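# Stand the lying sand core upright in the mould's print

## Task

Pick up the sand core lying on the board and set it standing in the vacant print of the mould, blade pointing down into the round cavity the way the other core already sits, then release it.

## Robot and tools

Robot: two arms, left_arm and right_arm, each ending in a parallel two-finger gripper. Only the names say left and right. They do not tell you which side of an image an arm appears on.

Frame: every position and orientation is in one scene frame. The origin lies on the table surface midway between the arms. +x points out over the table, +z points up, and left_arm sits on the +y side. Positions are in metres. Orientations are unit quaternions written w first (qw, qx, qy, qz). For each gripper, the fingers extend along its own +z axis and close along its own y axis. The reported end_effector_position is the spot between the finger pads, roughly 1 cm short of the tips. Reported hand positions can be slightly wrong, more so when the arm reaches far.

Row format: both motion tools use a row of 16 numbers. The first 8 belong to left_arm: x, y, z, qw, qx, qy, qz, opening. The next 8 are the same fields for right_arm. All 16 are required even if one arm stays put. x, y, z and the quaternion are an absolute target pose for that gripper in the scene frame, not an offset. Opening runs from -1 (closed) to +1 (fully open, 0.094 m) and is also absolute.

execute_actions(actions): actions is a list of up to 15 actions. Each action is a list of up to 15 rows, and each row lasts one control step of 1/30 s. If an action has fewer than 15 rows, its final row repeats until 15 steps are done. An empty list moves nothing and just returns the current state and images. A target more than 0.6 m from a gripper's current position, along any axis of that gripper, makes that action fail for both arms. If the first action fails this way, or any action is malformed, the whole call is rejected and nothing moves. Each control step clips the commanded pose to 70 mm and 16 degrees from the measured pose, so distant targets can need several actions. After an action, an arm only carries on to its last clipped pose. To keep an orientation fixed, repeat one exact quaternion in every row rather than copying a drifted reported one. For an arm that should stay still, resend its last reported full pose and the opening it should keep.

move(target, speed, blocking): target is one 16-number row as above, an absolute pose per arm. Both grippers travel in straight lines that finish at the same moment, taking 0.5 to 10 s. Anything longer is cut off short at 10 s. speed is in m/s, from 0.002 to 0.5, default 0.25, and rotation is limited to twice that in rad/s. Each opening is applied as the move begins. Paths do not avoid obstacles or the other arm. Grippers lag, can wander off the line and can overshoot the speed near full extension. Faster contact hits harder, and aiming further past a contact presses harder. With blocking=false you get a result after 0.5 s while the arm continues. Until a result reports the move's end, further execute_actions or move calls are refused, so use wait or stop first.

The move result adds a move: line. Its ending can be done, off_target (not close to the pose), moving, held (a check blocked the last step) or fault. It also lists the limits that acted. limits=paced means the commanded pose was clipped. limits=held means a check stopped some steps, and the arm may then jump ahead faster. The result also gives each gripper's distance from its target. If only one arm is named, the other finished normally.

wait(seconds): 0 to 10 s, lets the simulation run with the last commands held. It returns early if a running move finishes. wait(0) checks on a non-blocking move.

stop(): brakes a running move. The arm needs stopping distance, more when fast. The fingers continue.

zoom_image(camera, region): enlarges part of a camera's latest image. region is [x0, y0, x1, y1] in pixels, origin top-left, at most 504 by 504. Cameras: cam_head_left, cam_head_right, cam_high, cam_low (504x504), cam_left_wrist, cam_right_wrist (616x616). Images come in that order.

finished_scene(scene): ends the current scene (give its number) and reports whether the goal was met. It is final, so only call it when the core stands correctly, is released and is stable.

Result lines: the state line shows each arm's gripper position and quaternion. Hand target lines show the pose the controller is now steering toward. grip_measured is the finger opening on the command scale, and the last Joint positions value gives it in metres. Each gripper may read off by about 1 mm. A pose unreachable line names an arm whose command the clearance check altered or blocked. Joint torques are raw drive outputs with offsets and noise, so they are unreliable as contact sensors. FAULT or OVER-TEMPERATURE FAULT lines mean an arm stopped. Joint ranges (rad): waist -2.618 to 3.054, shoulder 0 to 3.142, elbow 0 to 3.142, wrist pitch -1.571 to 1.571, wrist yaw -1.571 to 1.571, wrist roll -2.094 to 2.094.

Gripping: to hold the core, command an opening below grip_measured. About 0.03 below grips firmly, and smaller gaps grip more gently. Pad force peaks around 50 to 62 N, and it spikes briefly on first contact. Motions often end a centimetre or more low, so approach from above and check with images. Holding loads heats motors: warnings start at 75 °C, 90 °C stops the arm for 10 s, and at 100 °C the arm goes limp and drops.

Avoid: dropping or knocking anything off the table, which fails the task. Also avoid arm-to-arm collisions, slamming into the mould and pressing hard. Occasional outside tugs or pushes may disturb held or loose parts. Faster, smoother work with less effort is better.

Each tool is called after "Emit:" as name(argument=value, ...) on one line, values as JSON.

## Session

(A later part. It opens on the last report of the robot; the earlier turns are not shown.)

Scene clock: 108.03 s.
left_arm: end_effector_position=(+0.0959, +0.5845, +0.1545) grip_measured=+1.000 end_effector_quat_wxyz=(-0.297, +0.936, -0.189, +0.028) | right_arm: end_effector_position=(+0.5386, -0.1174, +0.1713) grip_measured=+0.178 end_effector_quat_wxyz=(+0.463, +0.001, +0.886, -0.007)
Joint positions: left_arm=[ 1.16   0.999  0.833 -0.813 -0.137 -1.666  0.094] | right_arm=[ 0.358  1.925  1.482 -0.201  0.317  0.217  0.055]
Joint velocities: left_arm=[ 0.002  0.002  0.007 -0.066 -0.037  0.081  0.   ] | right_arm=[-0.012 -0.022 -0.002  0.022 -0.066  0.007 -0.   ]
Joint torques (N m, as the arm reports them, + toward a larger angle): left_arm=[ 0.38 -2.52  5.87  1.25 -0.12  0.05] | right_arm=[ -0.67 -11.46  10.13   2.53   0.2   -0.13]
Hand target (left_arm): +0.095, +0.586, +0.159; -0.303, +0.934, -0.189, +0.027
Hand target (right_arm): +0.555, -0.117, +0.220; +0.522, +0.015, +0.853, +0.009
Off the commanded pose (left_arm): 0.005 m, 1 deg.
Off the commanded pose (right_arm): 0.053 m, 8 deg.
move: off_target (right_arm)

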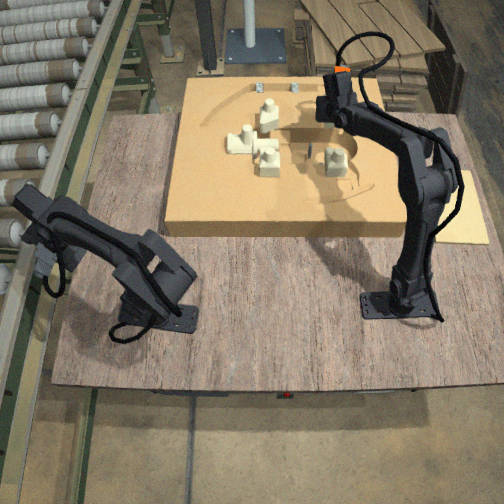

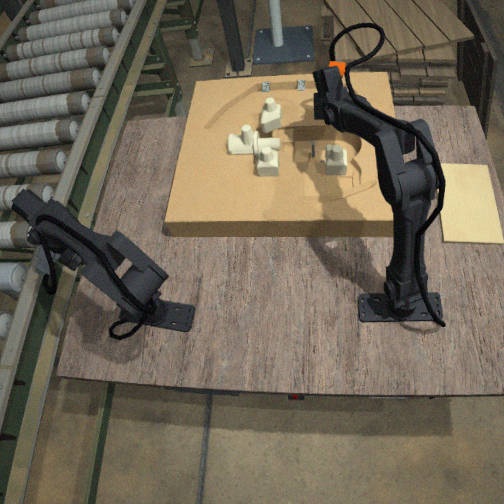

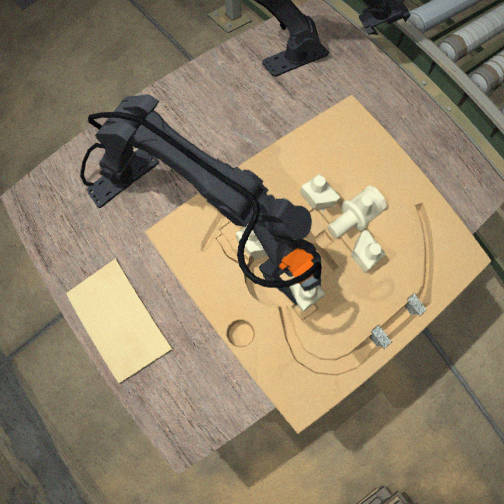

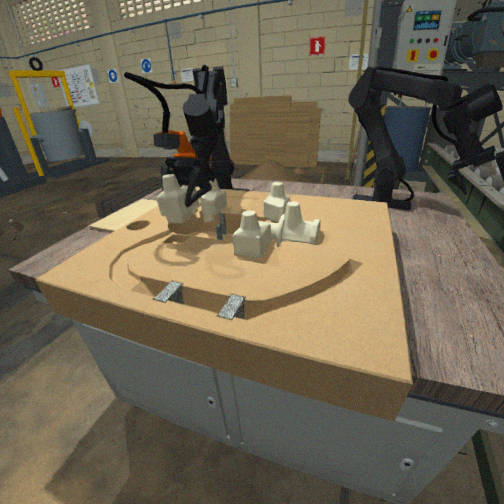

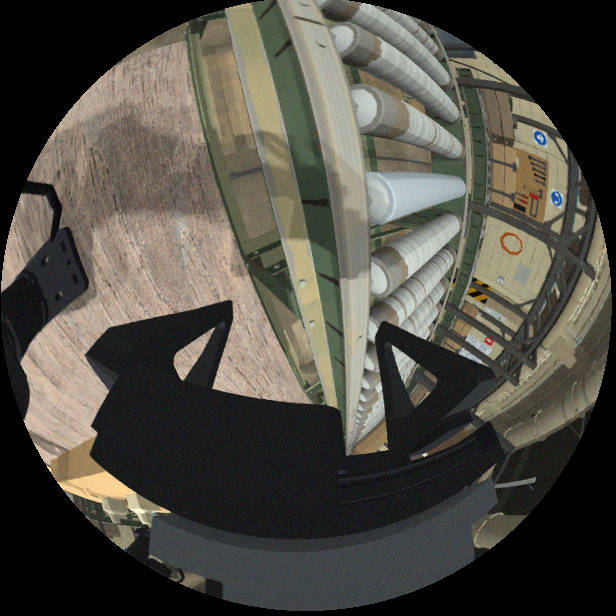

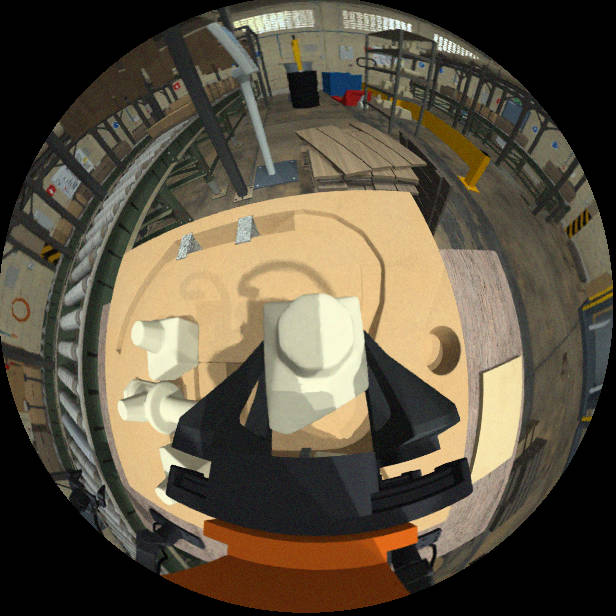

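Emit:
move(target=[0.095,0.586,0.159,-0.303,0.934,-0.189,0.027,1, 0.565,-0.115,0.19,0.522,0.015,0.853,0.01,0.145], speed=0.05)

Emit:
zoom_image(camera="cam_low", region=[130,160,250,260])

Emit:
zoom_image(camera="cam_high", region=[240,240,360,340])

Scene clock: 115.33 s.
left_arm: end_effector_position=(+0.0959, +0.5845, +0.1545) grip_measured=+1.000 end_effector_quat_wxyz=(-0.297, +0.936, -0.189, +0.028) | right_arm: end_effector_position=(+0.5488, -0.1119, +0.1560) grip_measured=+0.178 end_effector_quat_wxyz=(+0.473, +0.001, +0.881, +0.001)
Joint positions: left_arm=[ 1.16   0.999  0.833 -0.813 -0.137 -1.666  0.094] | right_arm=[ 0.358  1.971  1.463 -0.11   0.309  0.216  0.055]
Joint velocities: left_arm=[-0.007  0.012 -0.007  0.037  0.007 -0.022  0.   ] | right_arm=[-0.007  0.007 -0.022  0.037 -0.095 -0.022  0.   ]
Joint torques (N m, as the arm reports them, + toward a larger angle): left_arm=[ 0.34 -2.56  5.83  1.25 -0.1   0.04] | right_arm=[ -0.96 -11.63   7.62   2.61   0.25  -0.12]
Hand target (left_arm): +0.095, +0.586, +0.159; -0.303, +0.934, -0.189, +0.027
Hand target (right_arm): +0.562, -0.116, +0.191; +0.521, +0.015, +0.853, +0.009
Off the commanded pose (left_arm): 0.005 m, 1 deg.
Off the commanded pose (right_arm): 0.038 m, 7 deg.
move: off_target (right_arm)

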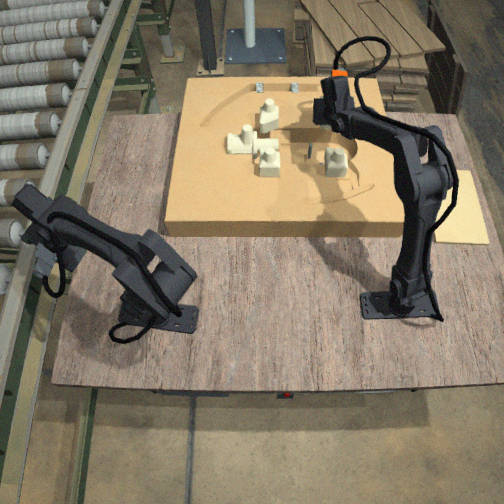

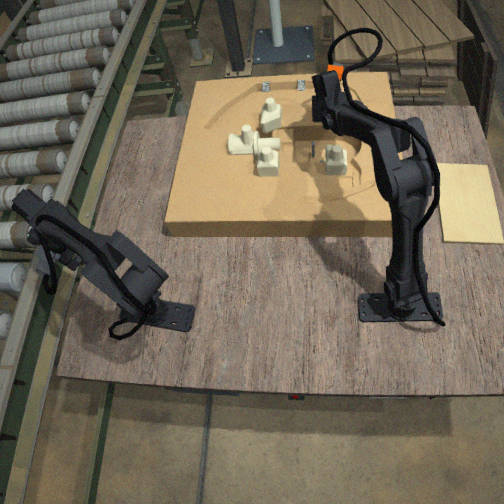

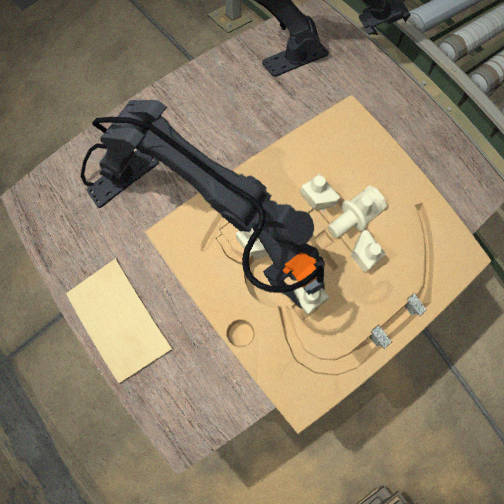

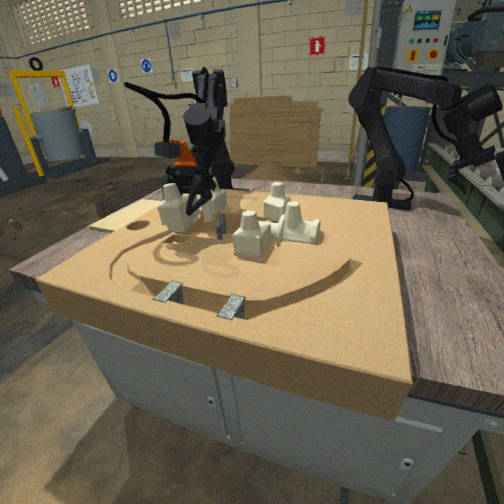

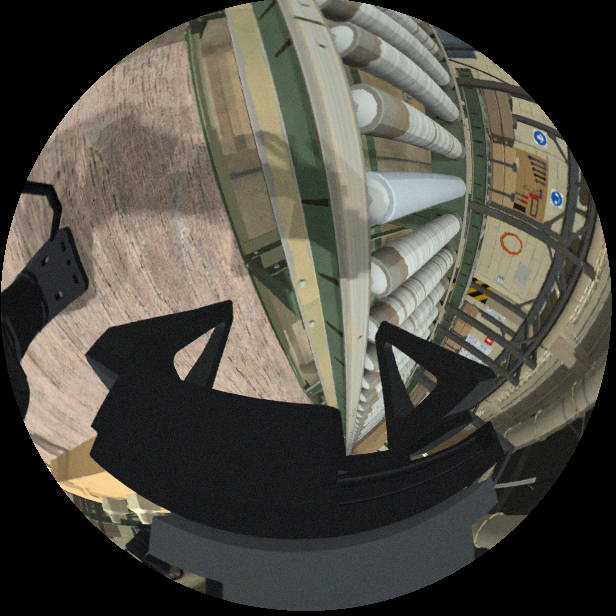

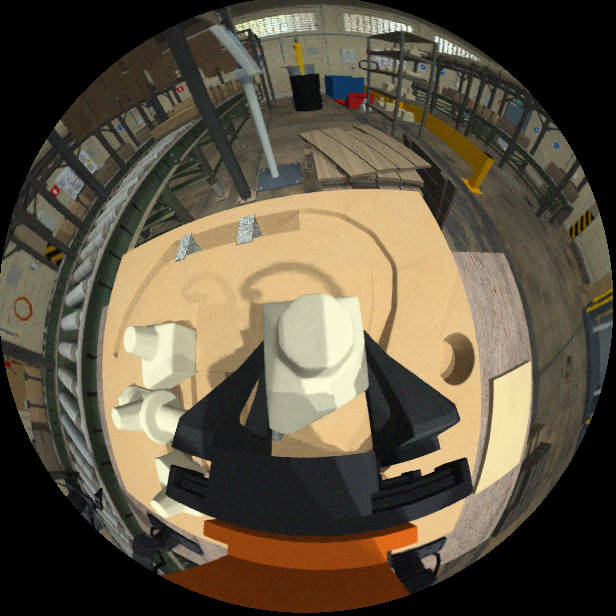

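Region (130, 160, 250, 260) of cam_low's 504x504 image, scaled by 4.200, with more detail than that image has.

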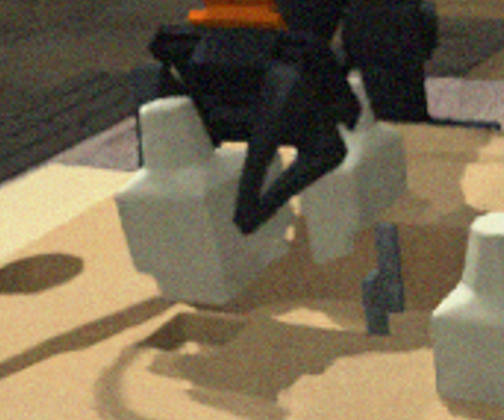

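Region (240, 240, 360, 340) of cam_high's 504x504 image, scaled by 4.200, with more detail than that image has.

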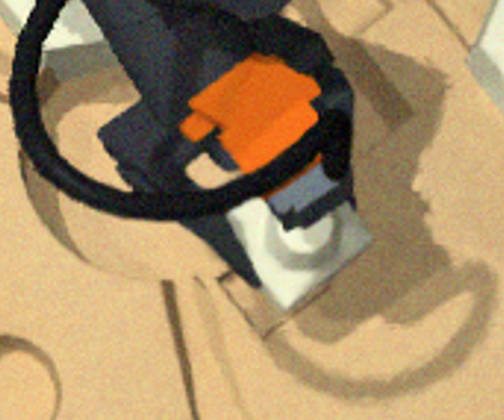

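Emit:
move(target=[0.095,0.586,0.159,-0.303,0.934,-0.189,0.027,1, 0.565,-0.124,0.177,0.515,0.015,0.857,0.01,0.145], speed=0.04)

Emit:
zoom_image(camera="cam_low", region=[130,160,250,260])

Emit:
zoom_image(camera="cam_high", region=[240,240,360,340])

Scene clock: 123.77 s.
left_arm: end_effector_position=(+0.0959, +0.5845, +0.1545) grip_measured=+1.000 end_effector_quat_wxyz=(-0.297, +0.936, -0.189, +0.028) | right_arm: end_effector_position=(+0.5522, -0.1222, +0.1437) grip_measured=+0.178 end_effector_quat_wxyz=(+0.468, +0.005, +0.884, -0.001)
Joint positions: left_arm=[ 1.16   0.999  0.833 -0.813 -0.137 -1.666  0.094] | right_arm=[ 0.334  1.987  1.446 -0.087  0.294  0.211  0.055]
Joint velocities: left_arm=[-0.007 -0.012  0.007 -0.081  0.022  0.051  0.   ] | right_arm=[-0.007 -0.012 -0.007  0.007  0.022 -0.007  0.   ]
Joint torques (N m, as the arm reports them, + toward a larger angle): left_arm=[ 0.25 -2.48  5.92  1.24 -0.1   0.06] | right_arm=[ -0.74 -12.54   6.63   2.62   0.18  -0.12]
Hand target (left_arm): +0.095, +0.586, +0.159; -0.303, +0.934, -0.189, +0.027
Hand target (right_arm): +0.563, -0.125, +0.178; +0.514, +0.015, +0.857, +0.009
Off the commanded pose (left_arm): 0.005 m, 1 deg.
Off the commanded pose (right_arm): 0.036 m, 6 deg.
move: off_target (right_arm)

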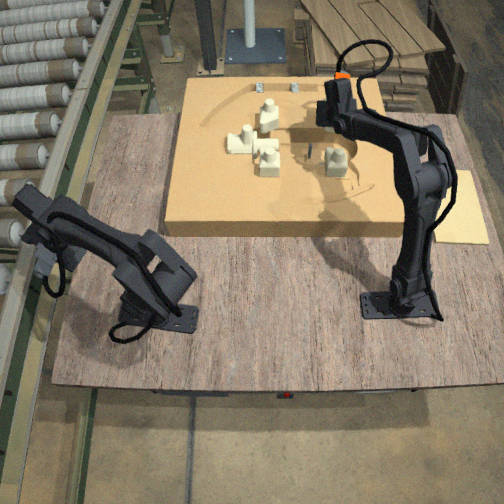

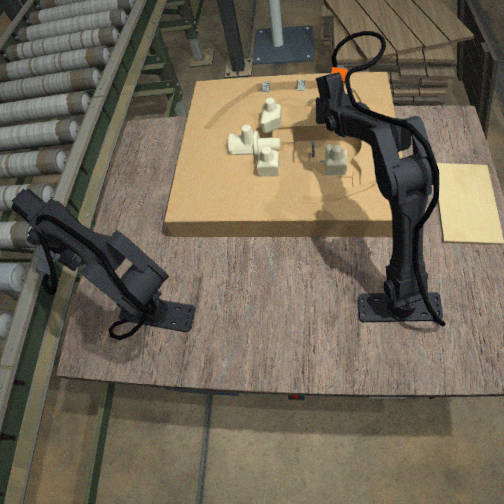

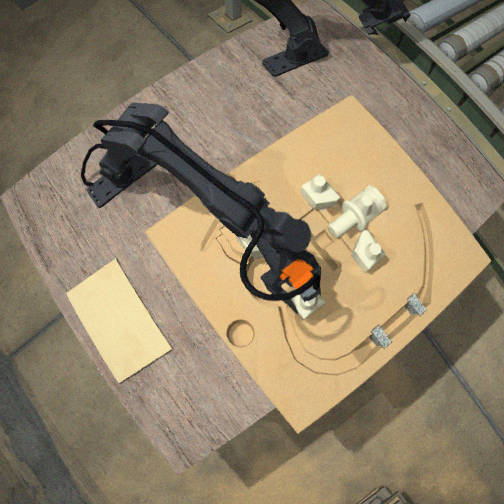

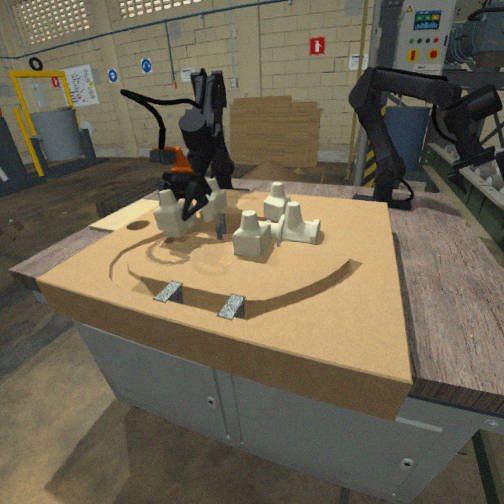

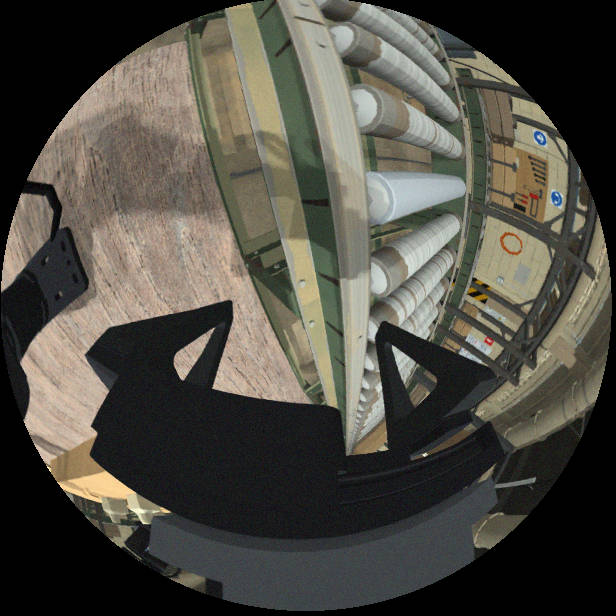

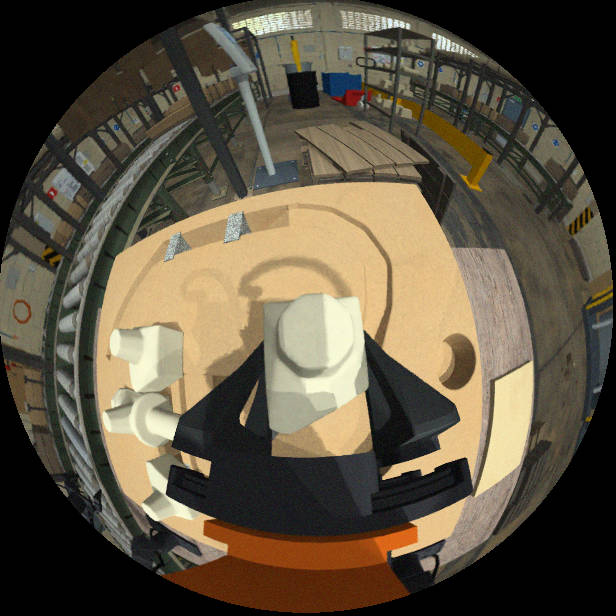

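Region (130, 160, 250, 260) of cam_low's 504x504 image, scaled by 4.200, with more detail than that image has.

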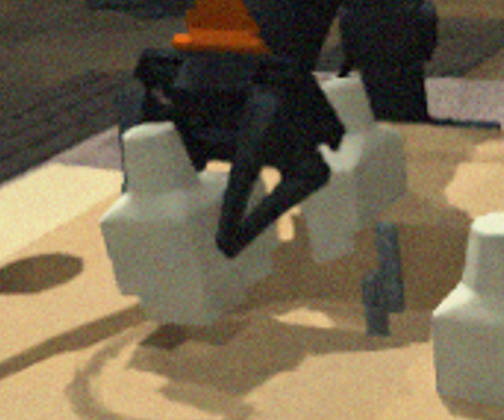

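Region (240, 240, 360, 340) of cam_high's 504x504 image, scaled by 4.200, with more detail than that image has.

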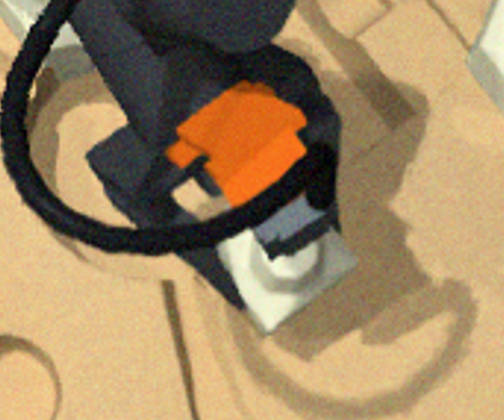

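Emit:
move(target=[0.095,0.586,0.159,-0.303,0.934,-0.189,0.027,1, 0.563,-0.124,0.166,0.512,0.015,0.859,0.01,0.145], speed=0.03)

Emit:
zoom_image(camera="cam_low", region=[145,195,215,255])

Emit:
zoom_image(camera="cam_high", region=[240,240,360,340])

Scene clock: 128.33 s.
left_arm: end_effector_position=(+0.0959, +0.5845, +0.1545) grip_measured=+1.000 end_effector_quat_wxyz=(-0.297, +0.936, -0.189, +0.028) | right_arm: end_effector_position=(+0.5516, -0.1216, +0.1327) grip_measured=+0.178 end_effector_quat_wxyz=(+0.468, +0.003, +0.884, +0.001)
Joint positions: left_arm=[ 1.16   0.999  0.833 -0.813 -0.137 -1.666  0.094] | right_arm=[ 0.334  1.998  1.416 -0.045  0.29   0.21   0.055]
Joint velocities: left_arm=[ 0.012 -0.017 -0.007 -0.022 -0.037  0.051  0.   ] | right_arm=[ 0.007  0.012  0.002 -0.007 -0.037  0.066  0.   ]
Joint torques (N m, as the arm reports them, + toward a larger angle): left_arm=[ 0.23 -2.67  5.84  1.27 -0.11  0.03] | right_arm=[ -0.68 -12.77   6.69   2.52   0.2   -0.1 ]
Hand target (left_arm): +0.095, +0.586, +0.159; -0.303, +0.934, -0.189, +0.027
Hand target (right_arm): +0.561, -0.124, +0.166; +0.511, +0.015, +0.859, +0.009
Off the commanded pose (left_arm): 0.005 m, 1 deg.
Off the commanded pose (right_arm): 0.035 m, 6 deg.
move: off_target (right_arm)

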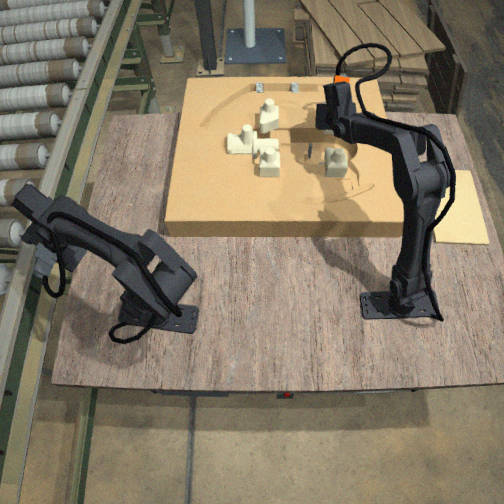

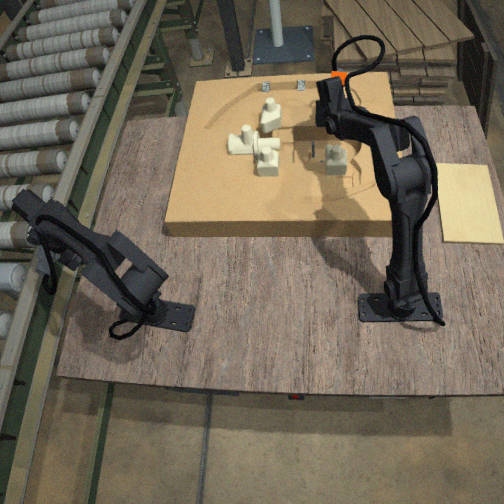

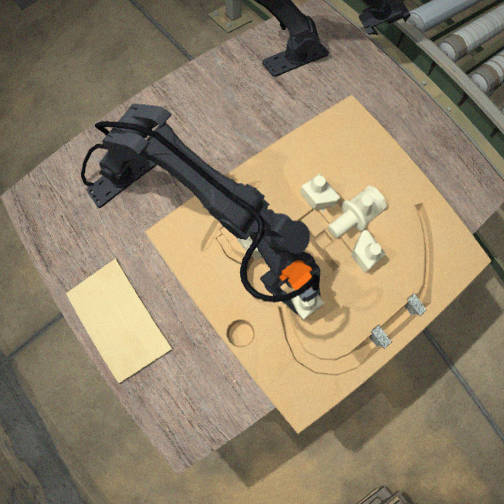

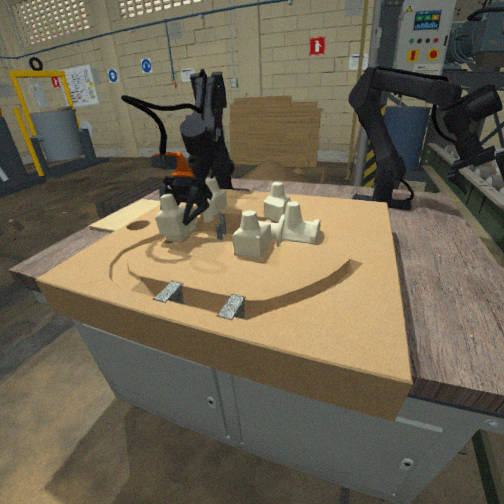

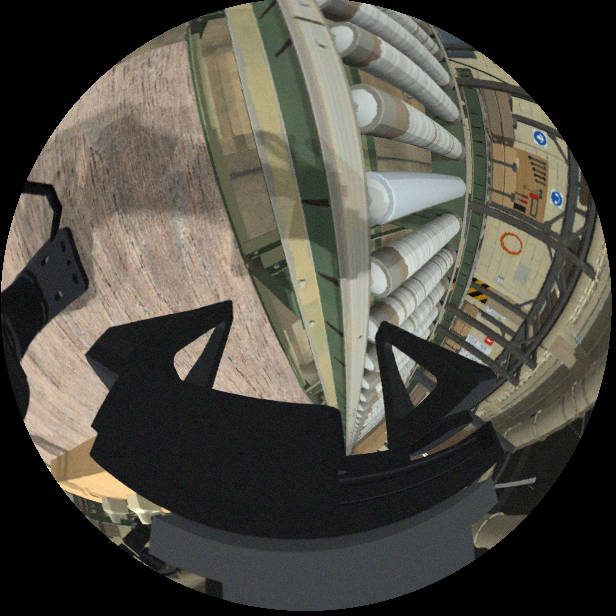

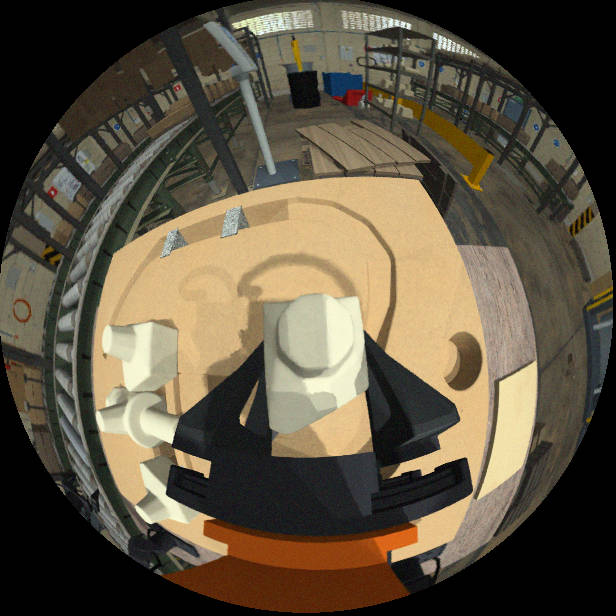

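Region (145, 195, 215, 255) of cam_low's 504x504 image, scaled by 7.200, with more detail than that image has; it fills the top 432 rows of this view, and the rest is white.

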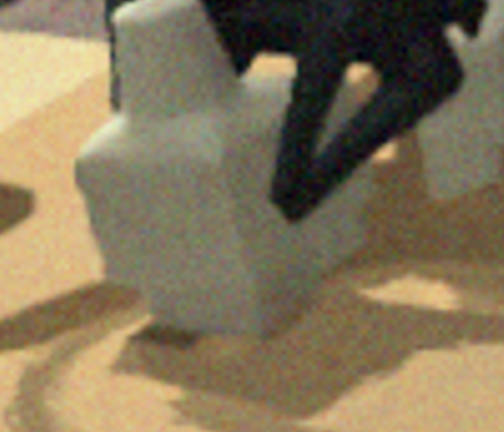

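Region (240, 240, 360, 340) of cam_high's 504x504 image, scaled by 4.200, with more detail than that image has.

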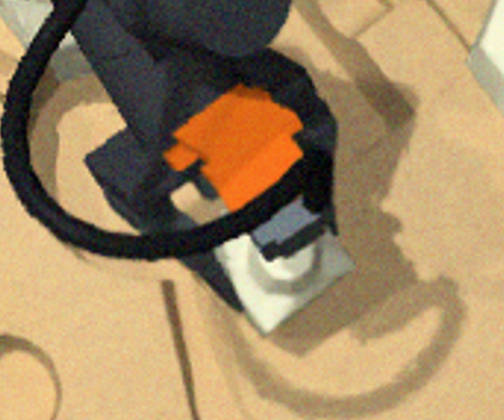

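Emit:
move(target=[0.095,0.586,0.159,-0.303,0.934,-0.189,0.027,1, 0.565,-0.126,0.155,0.508,0.015,0.861,0.01,0.145], speed=0.02)

Emit:
zoom_image(camera="cam_low", region=[145,175,235,255])

Scene clock: 134.17 s.
left_arm: end_effector_position=(+0.0959, +0.5845, +0.1545) grip_measured=+1.000 end_effector_quat_wxyz=(-0.297, +0.936, -0.189, +0.028) | right_arm: end_effector_position=(+0.5528, -0.1232, +0.1314) grip_measured=+0.178 end_effector_quat_wxyz=(+0.471, +0.005, +0.882, +0.003)
Joint positions: left_arm=[ 1.16   0.999  0.833 -0.813 -0.137 -1.666  0.094] | right_arm=[ 0.329  1.999  1.405 -0.025  0.285  0.21   0.055]
Joint velocities: left_arm=[-0.002  0.002 -0.002  0.081 -0.007  0.066  0.   ] | right_arm=[-0.012  0.002 -0.007 -0.066  0.081 -0.007  0.   ]
Joint torques (N m, as the arm reports them, + toward a larger angle): left_arm=[ 0.37 -2.51  5.85  1.26 -0.1   0.05] | right_arm=[ -0.85 -11.31   6.68   2.5    0.17  -0.11]
Hand target (left_arm): +0.095, +0.586, +0.159; -0.303, +0.934, -0.189, +0.027
Hand target (right_arm): +0.564, -0.127, +0.155; +0.508, +0.015, +0.861, +0.009
Off the commanded pose (left_arm): 0.005 m, 1 deg.
Off the commanded pose (right_arm): 0.027 m, 5 deg.
move: off_target (right_arm)

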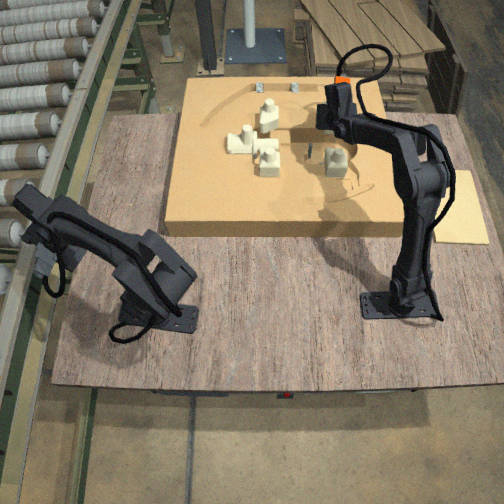

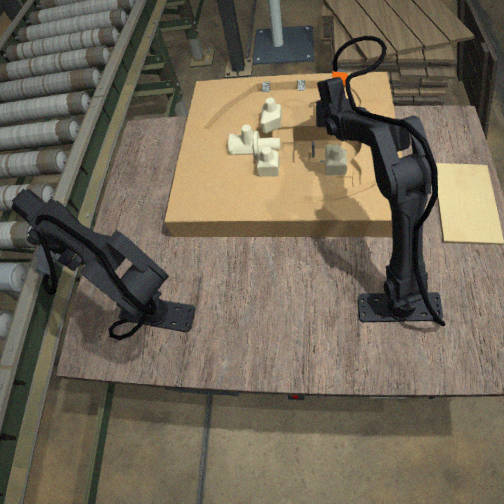

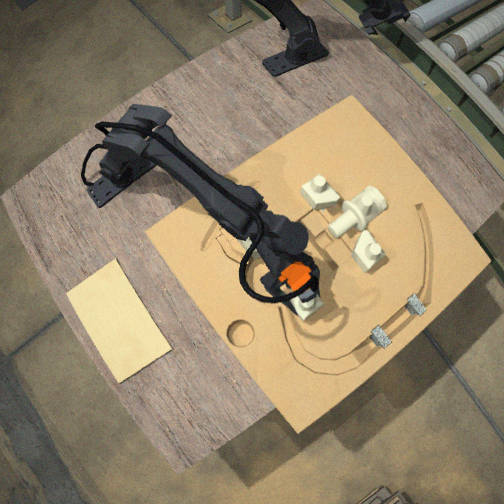

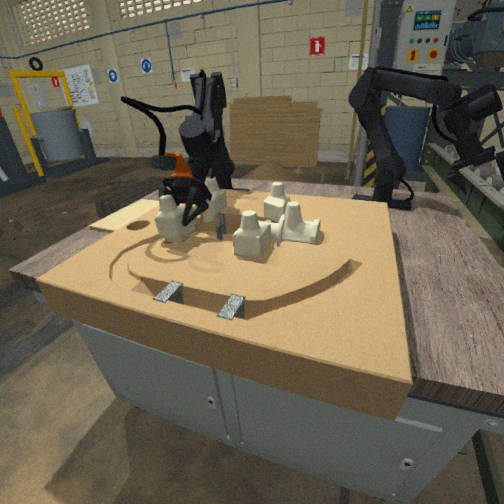

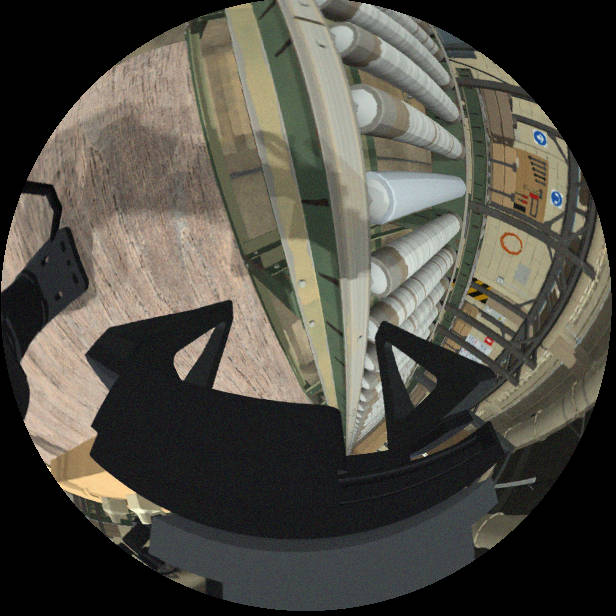

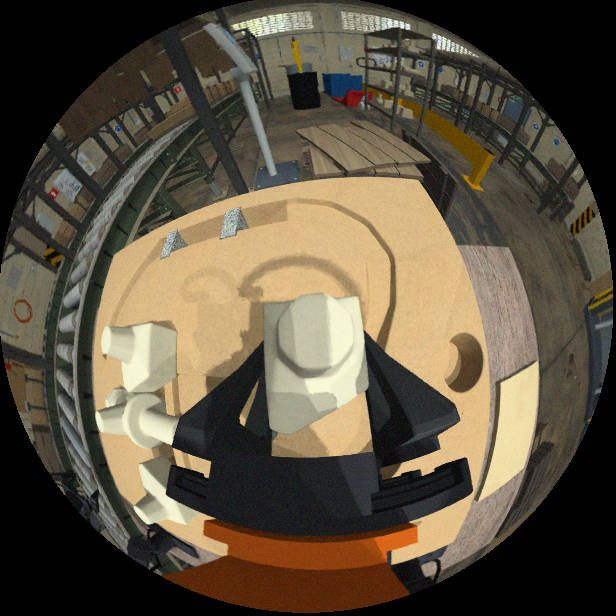

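Region (145, 175, 235, 255) of cam_low's 504x504 image, scaled by 5.600, with more detail than that image has.

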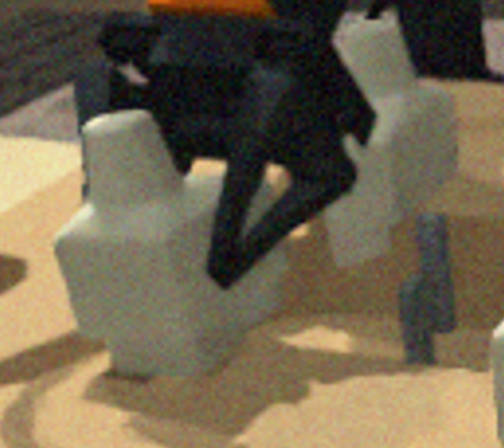

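Emit:
move(target=[0.095,0.586,0.159,-0.303,0.934,-0.189,0.027,1, 0.575,-0.122,0.168,0.508,0.015,0.861,0.01,0.145], speed=0.02)

Emit:
zoom_image(camera="cam_low", region=[145,175,235,255])

Scene clock: 139.03 s.
left_arm: end_effector_position=(+0.0959, +0.5845, +0.1545) grip_measured=+1.000 end_effector_quat_wxyz=(-0.297, +0.936, -0.189, +0.028) | right_arm: end_effector_position=(+0.5541, -0.1232, +0.1280) grip_measured=+0.178 end_effector_quat_wxyz=(+0.460, +0.003, +0.888, -0.001)
Joint positions: left_arm=[ 1.16   0.999  0.833 -0.813 -0.137 -1.666  0.094] | right_arm=[ 0.328  2.015  1.437 -0.067  0.285  0.21   0.055]
Joint velocities: left_arm=[ 0.007  0.002  0.002 -0.007  0.037 -0.022  0.   ] | right_arm=[ 0.002 -0.012 -0.022 -0.022 -0.037 -0.051  0.   ]
Joint torques (N m, as the arm reports them, + toward a larger angle): left_arm=[ 0.26 -2.58  5.82  1.25 -0.13  0.06] | right_arm=[ -0.67 -11.46   9.9    2.32   0.19  -0.1 ]
Hand target (left_arm): +0.095, +0.586, +0.159; -0.303, +0.934, -0.189, +0.027
Hand target (right_arm): +0.572, -0.123, +0.169; +0.508, +0.015, +0.861, +0.009
Off the commanded pose (left_arm): 0.005 m, 1 deg.
Off the commanded pose (right_arm): 0.045 m, 7 deg.
move: off_target (right_arm)

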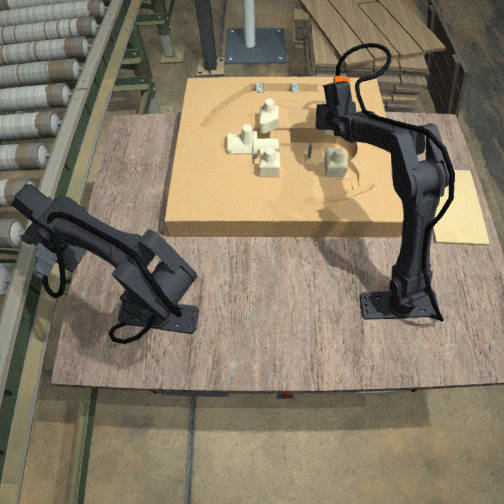

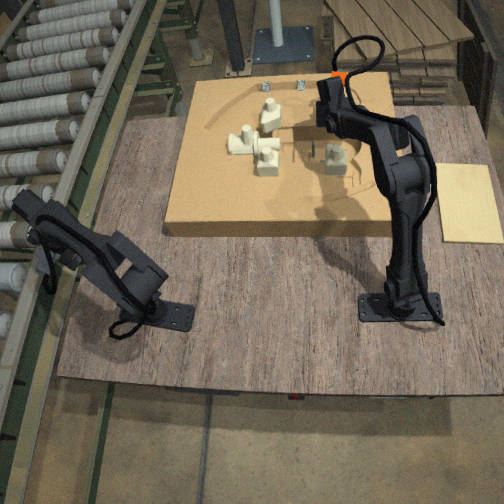

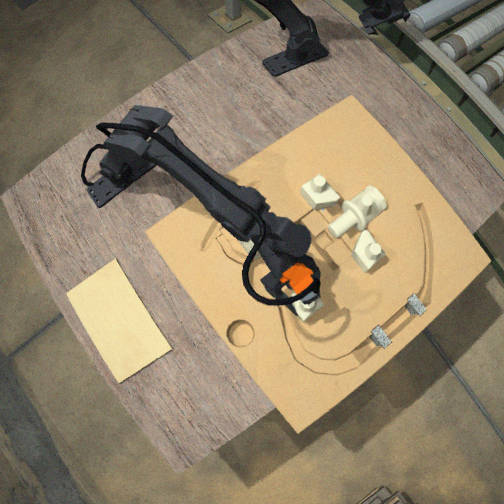

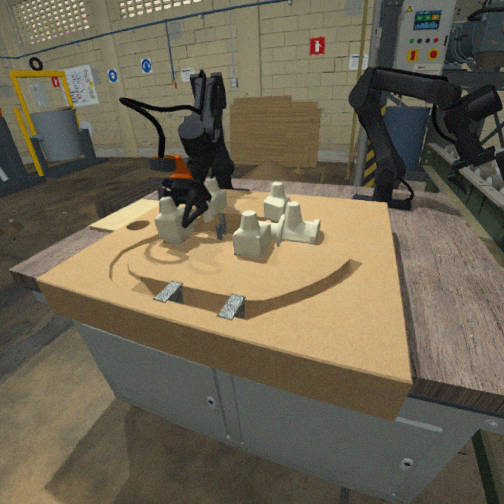

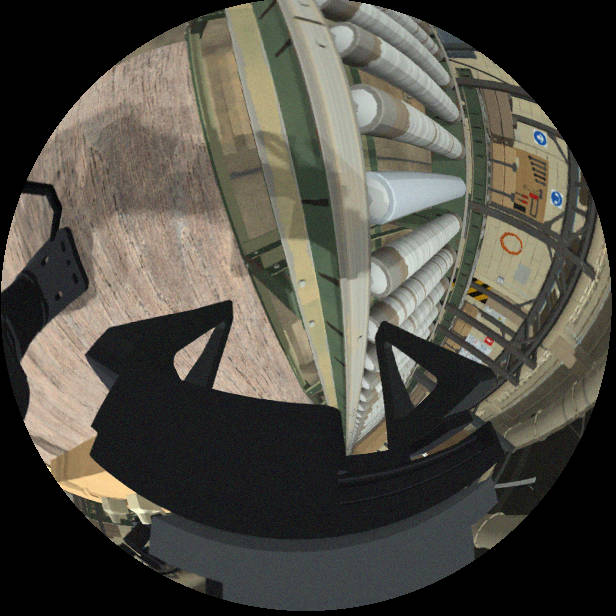

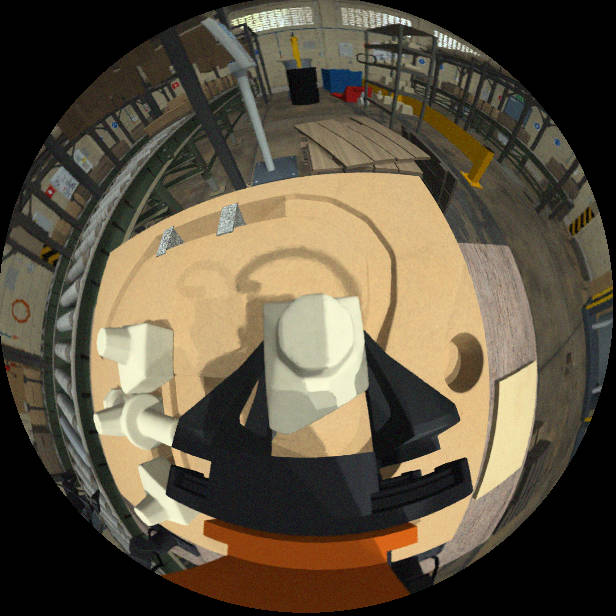

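Region (145, 175, 235, 255) of cam_low's 504x504 image, scaled by 5.600, with more detail than that image has.

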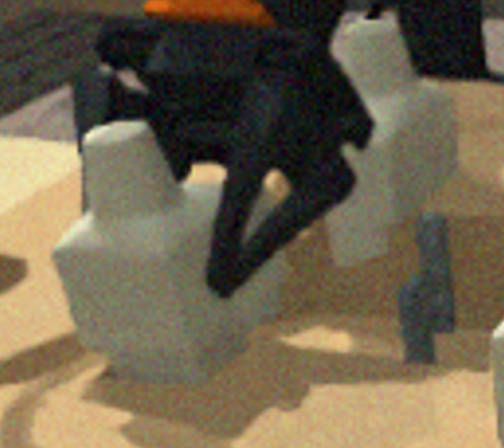

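Emit:
move(target=[0.095,0.586,0.159,-0.303,0.934,-0.189,0.027,1, 0.573,-0.123,0.14,0.508,0.015,0.861,0.01,0.145], speed=0.02)

Emit:
zoom_image(camera="cam_low", region=[145,175,235,255])

Scene clock: 144.93 s.
left_arm: end_effector_position=(+0.0959, +0.5845, +0.1545) grip_measured=+1.000 end_effector_quat_wxyz=(-0.297, +0.936, -0.189, +0.028) | right_arm: end_effector_position=(+0.5566, -0.1243, +0.1163) grip_measured=+0.178 end_effector_quat_wxyz=(+0.464, +0.004, +0.886, -0.004)
Joint positions: left_arm=[ 1.16   0.999  0.833 -0.813 -0.137 -1.666  0.094] | right_arm=[ 0.327  2.037  1.413 -0.013  0.291  0.206  0.055]
Joint velocities: left_arm=[-0.002 -0.017 -0.017 -0.037  0.037  0.007  0.   ] | right_arm=[-0.002  0.007 -0.002  0.037 -0.037  0.022 -0.001]
Joint torques (N m, as the arm reports them, + toward a larger angle): left_arm=[ 0.29 -2.55  5.81  1.27 -0.09  0.06] | right_arm=[ -0.62 -10.86   6.74   2.79   0.12  -0.07]
Hand target (left_arm): +0.095, +0.586, +0.159; -0.303, +0.934, -0.189, +0.027
Hand target (right_arm): +0.571, -0.124, +0.141; +0.507, +0.015, +0.862, +0.009
Off the commanded pose (left_arm): 0.005 m, 1 deg.
Off the commanded pose (right_arm): 0.029 m, 6 deg.
move: off_target (right_arm)

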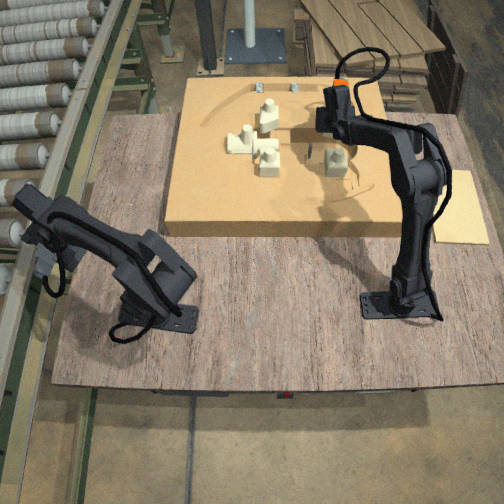

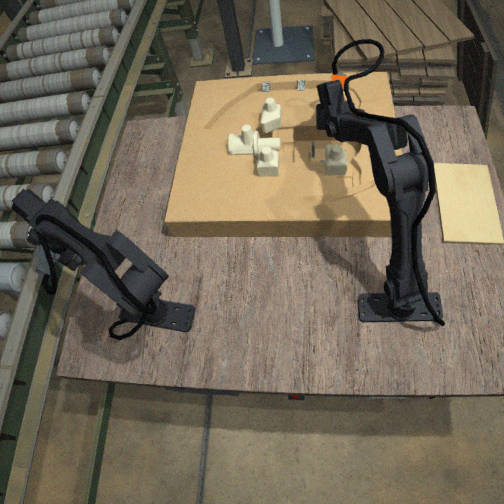

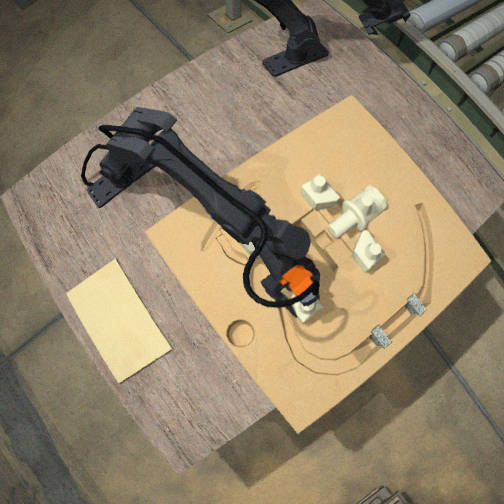

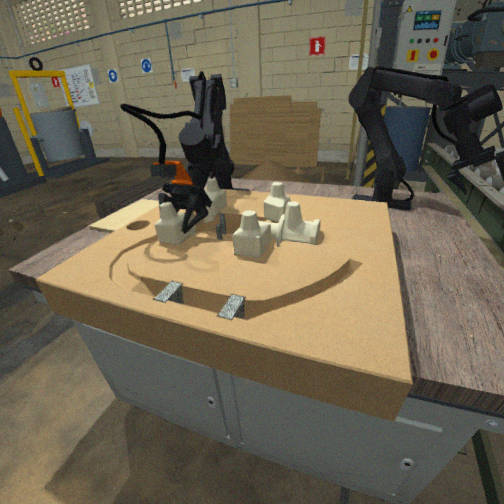

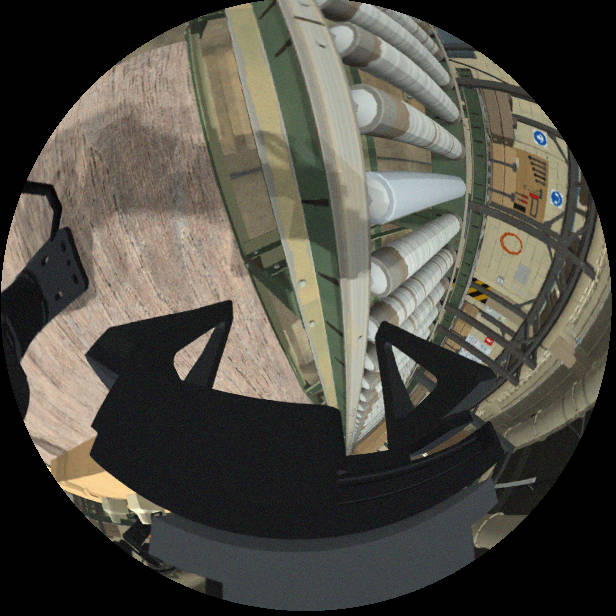

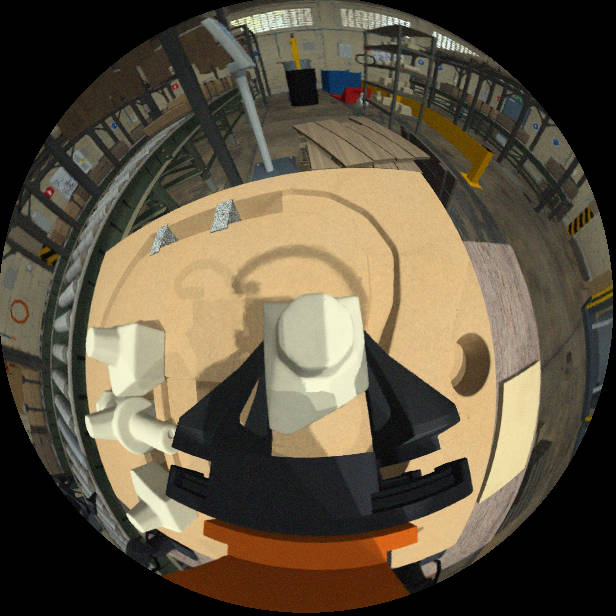

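Region (145, 175, 235, 255) of cam_low's 504x504 image, scaled by 5.600, with more detail than that image has.

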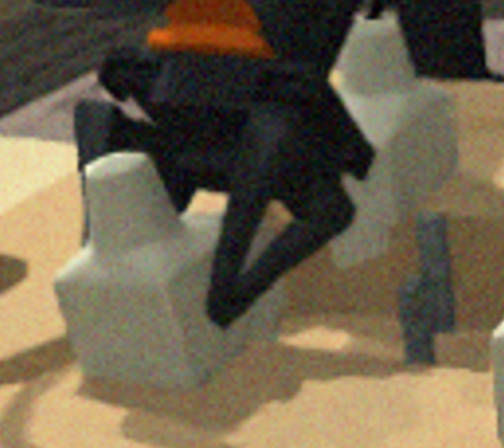

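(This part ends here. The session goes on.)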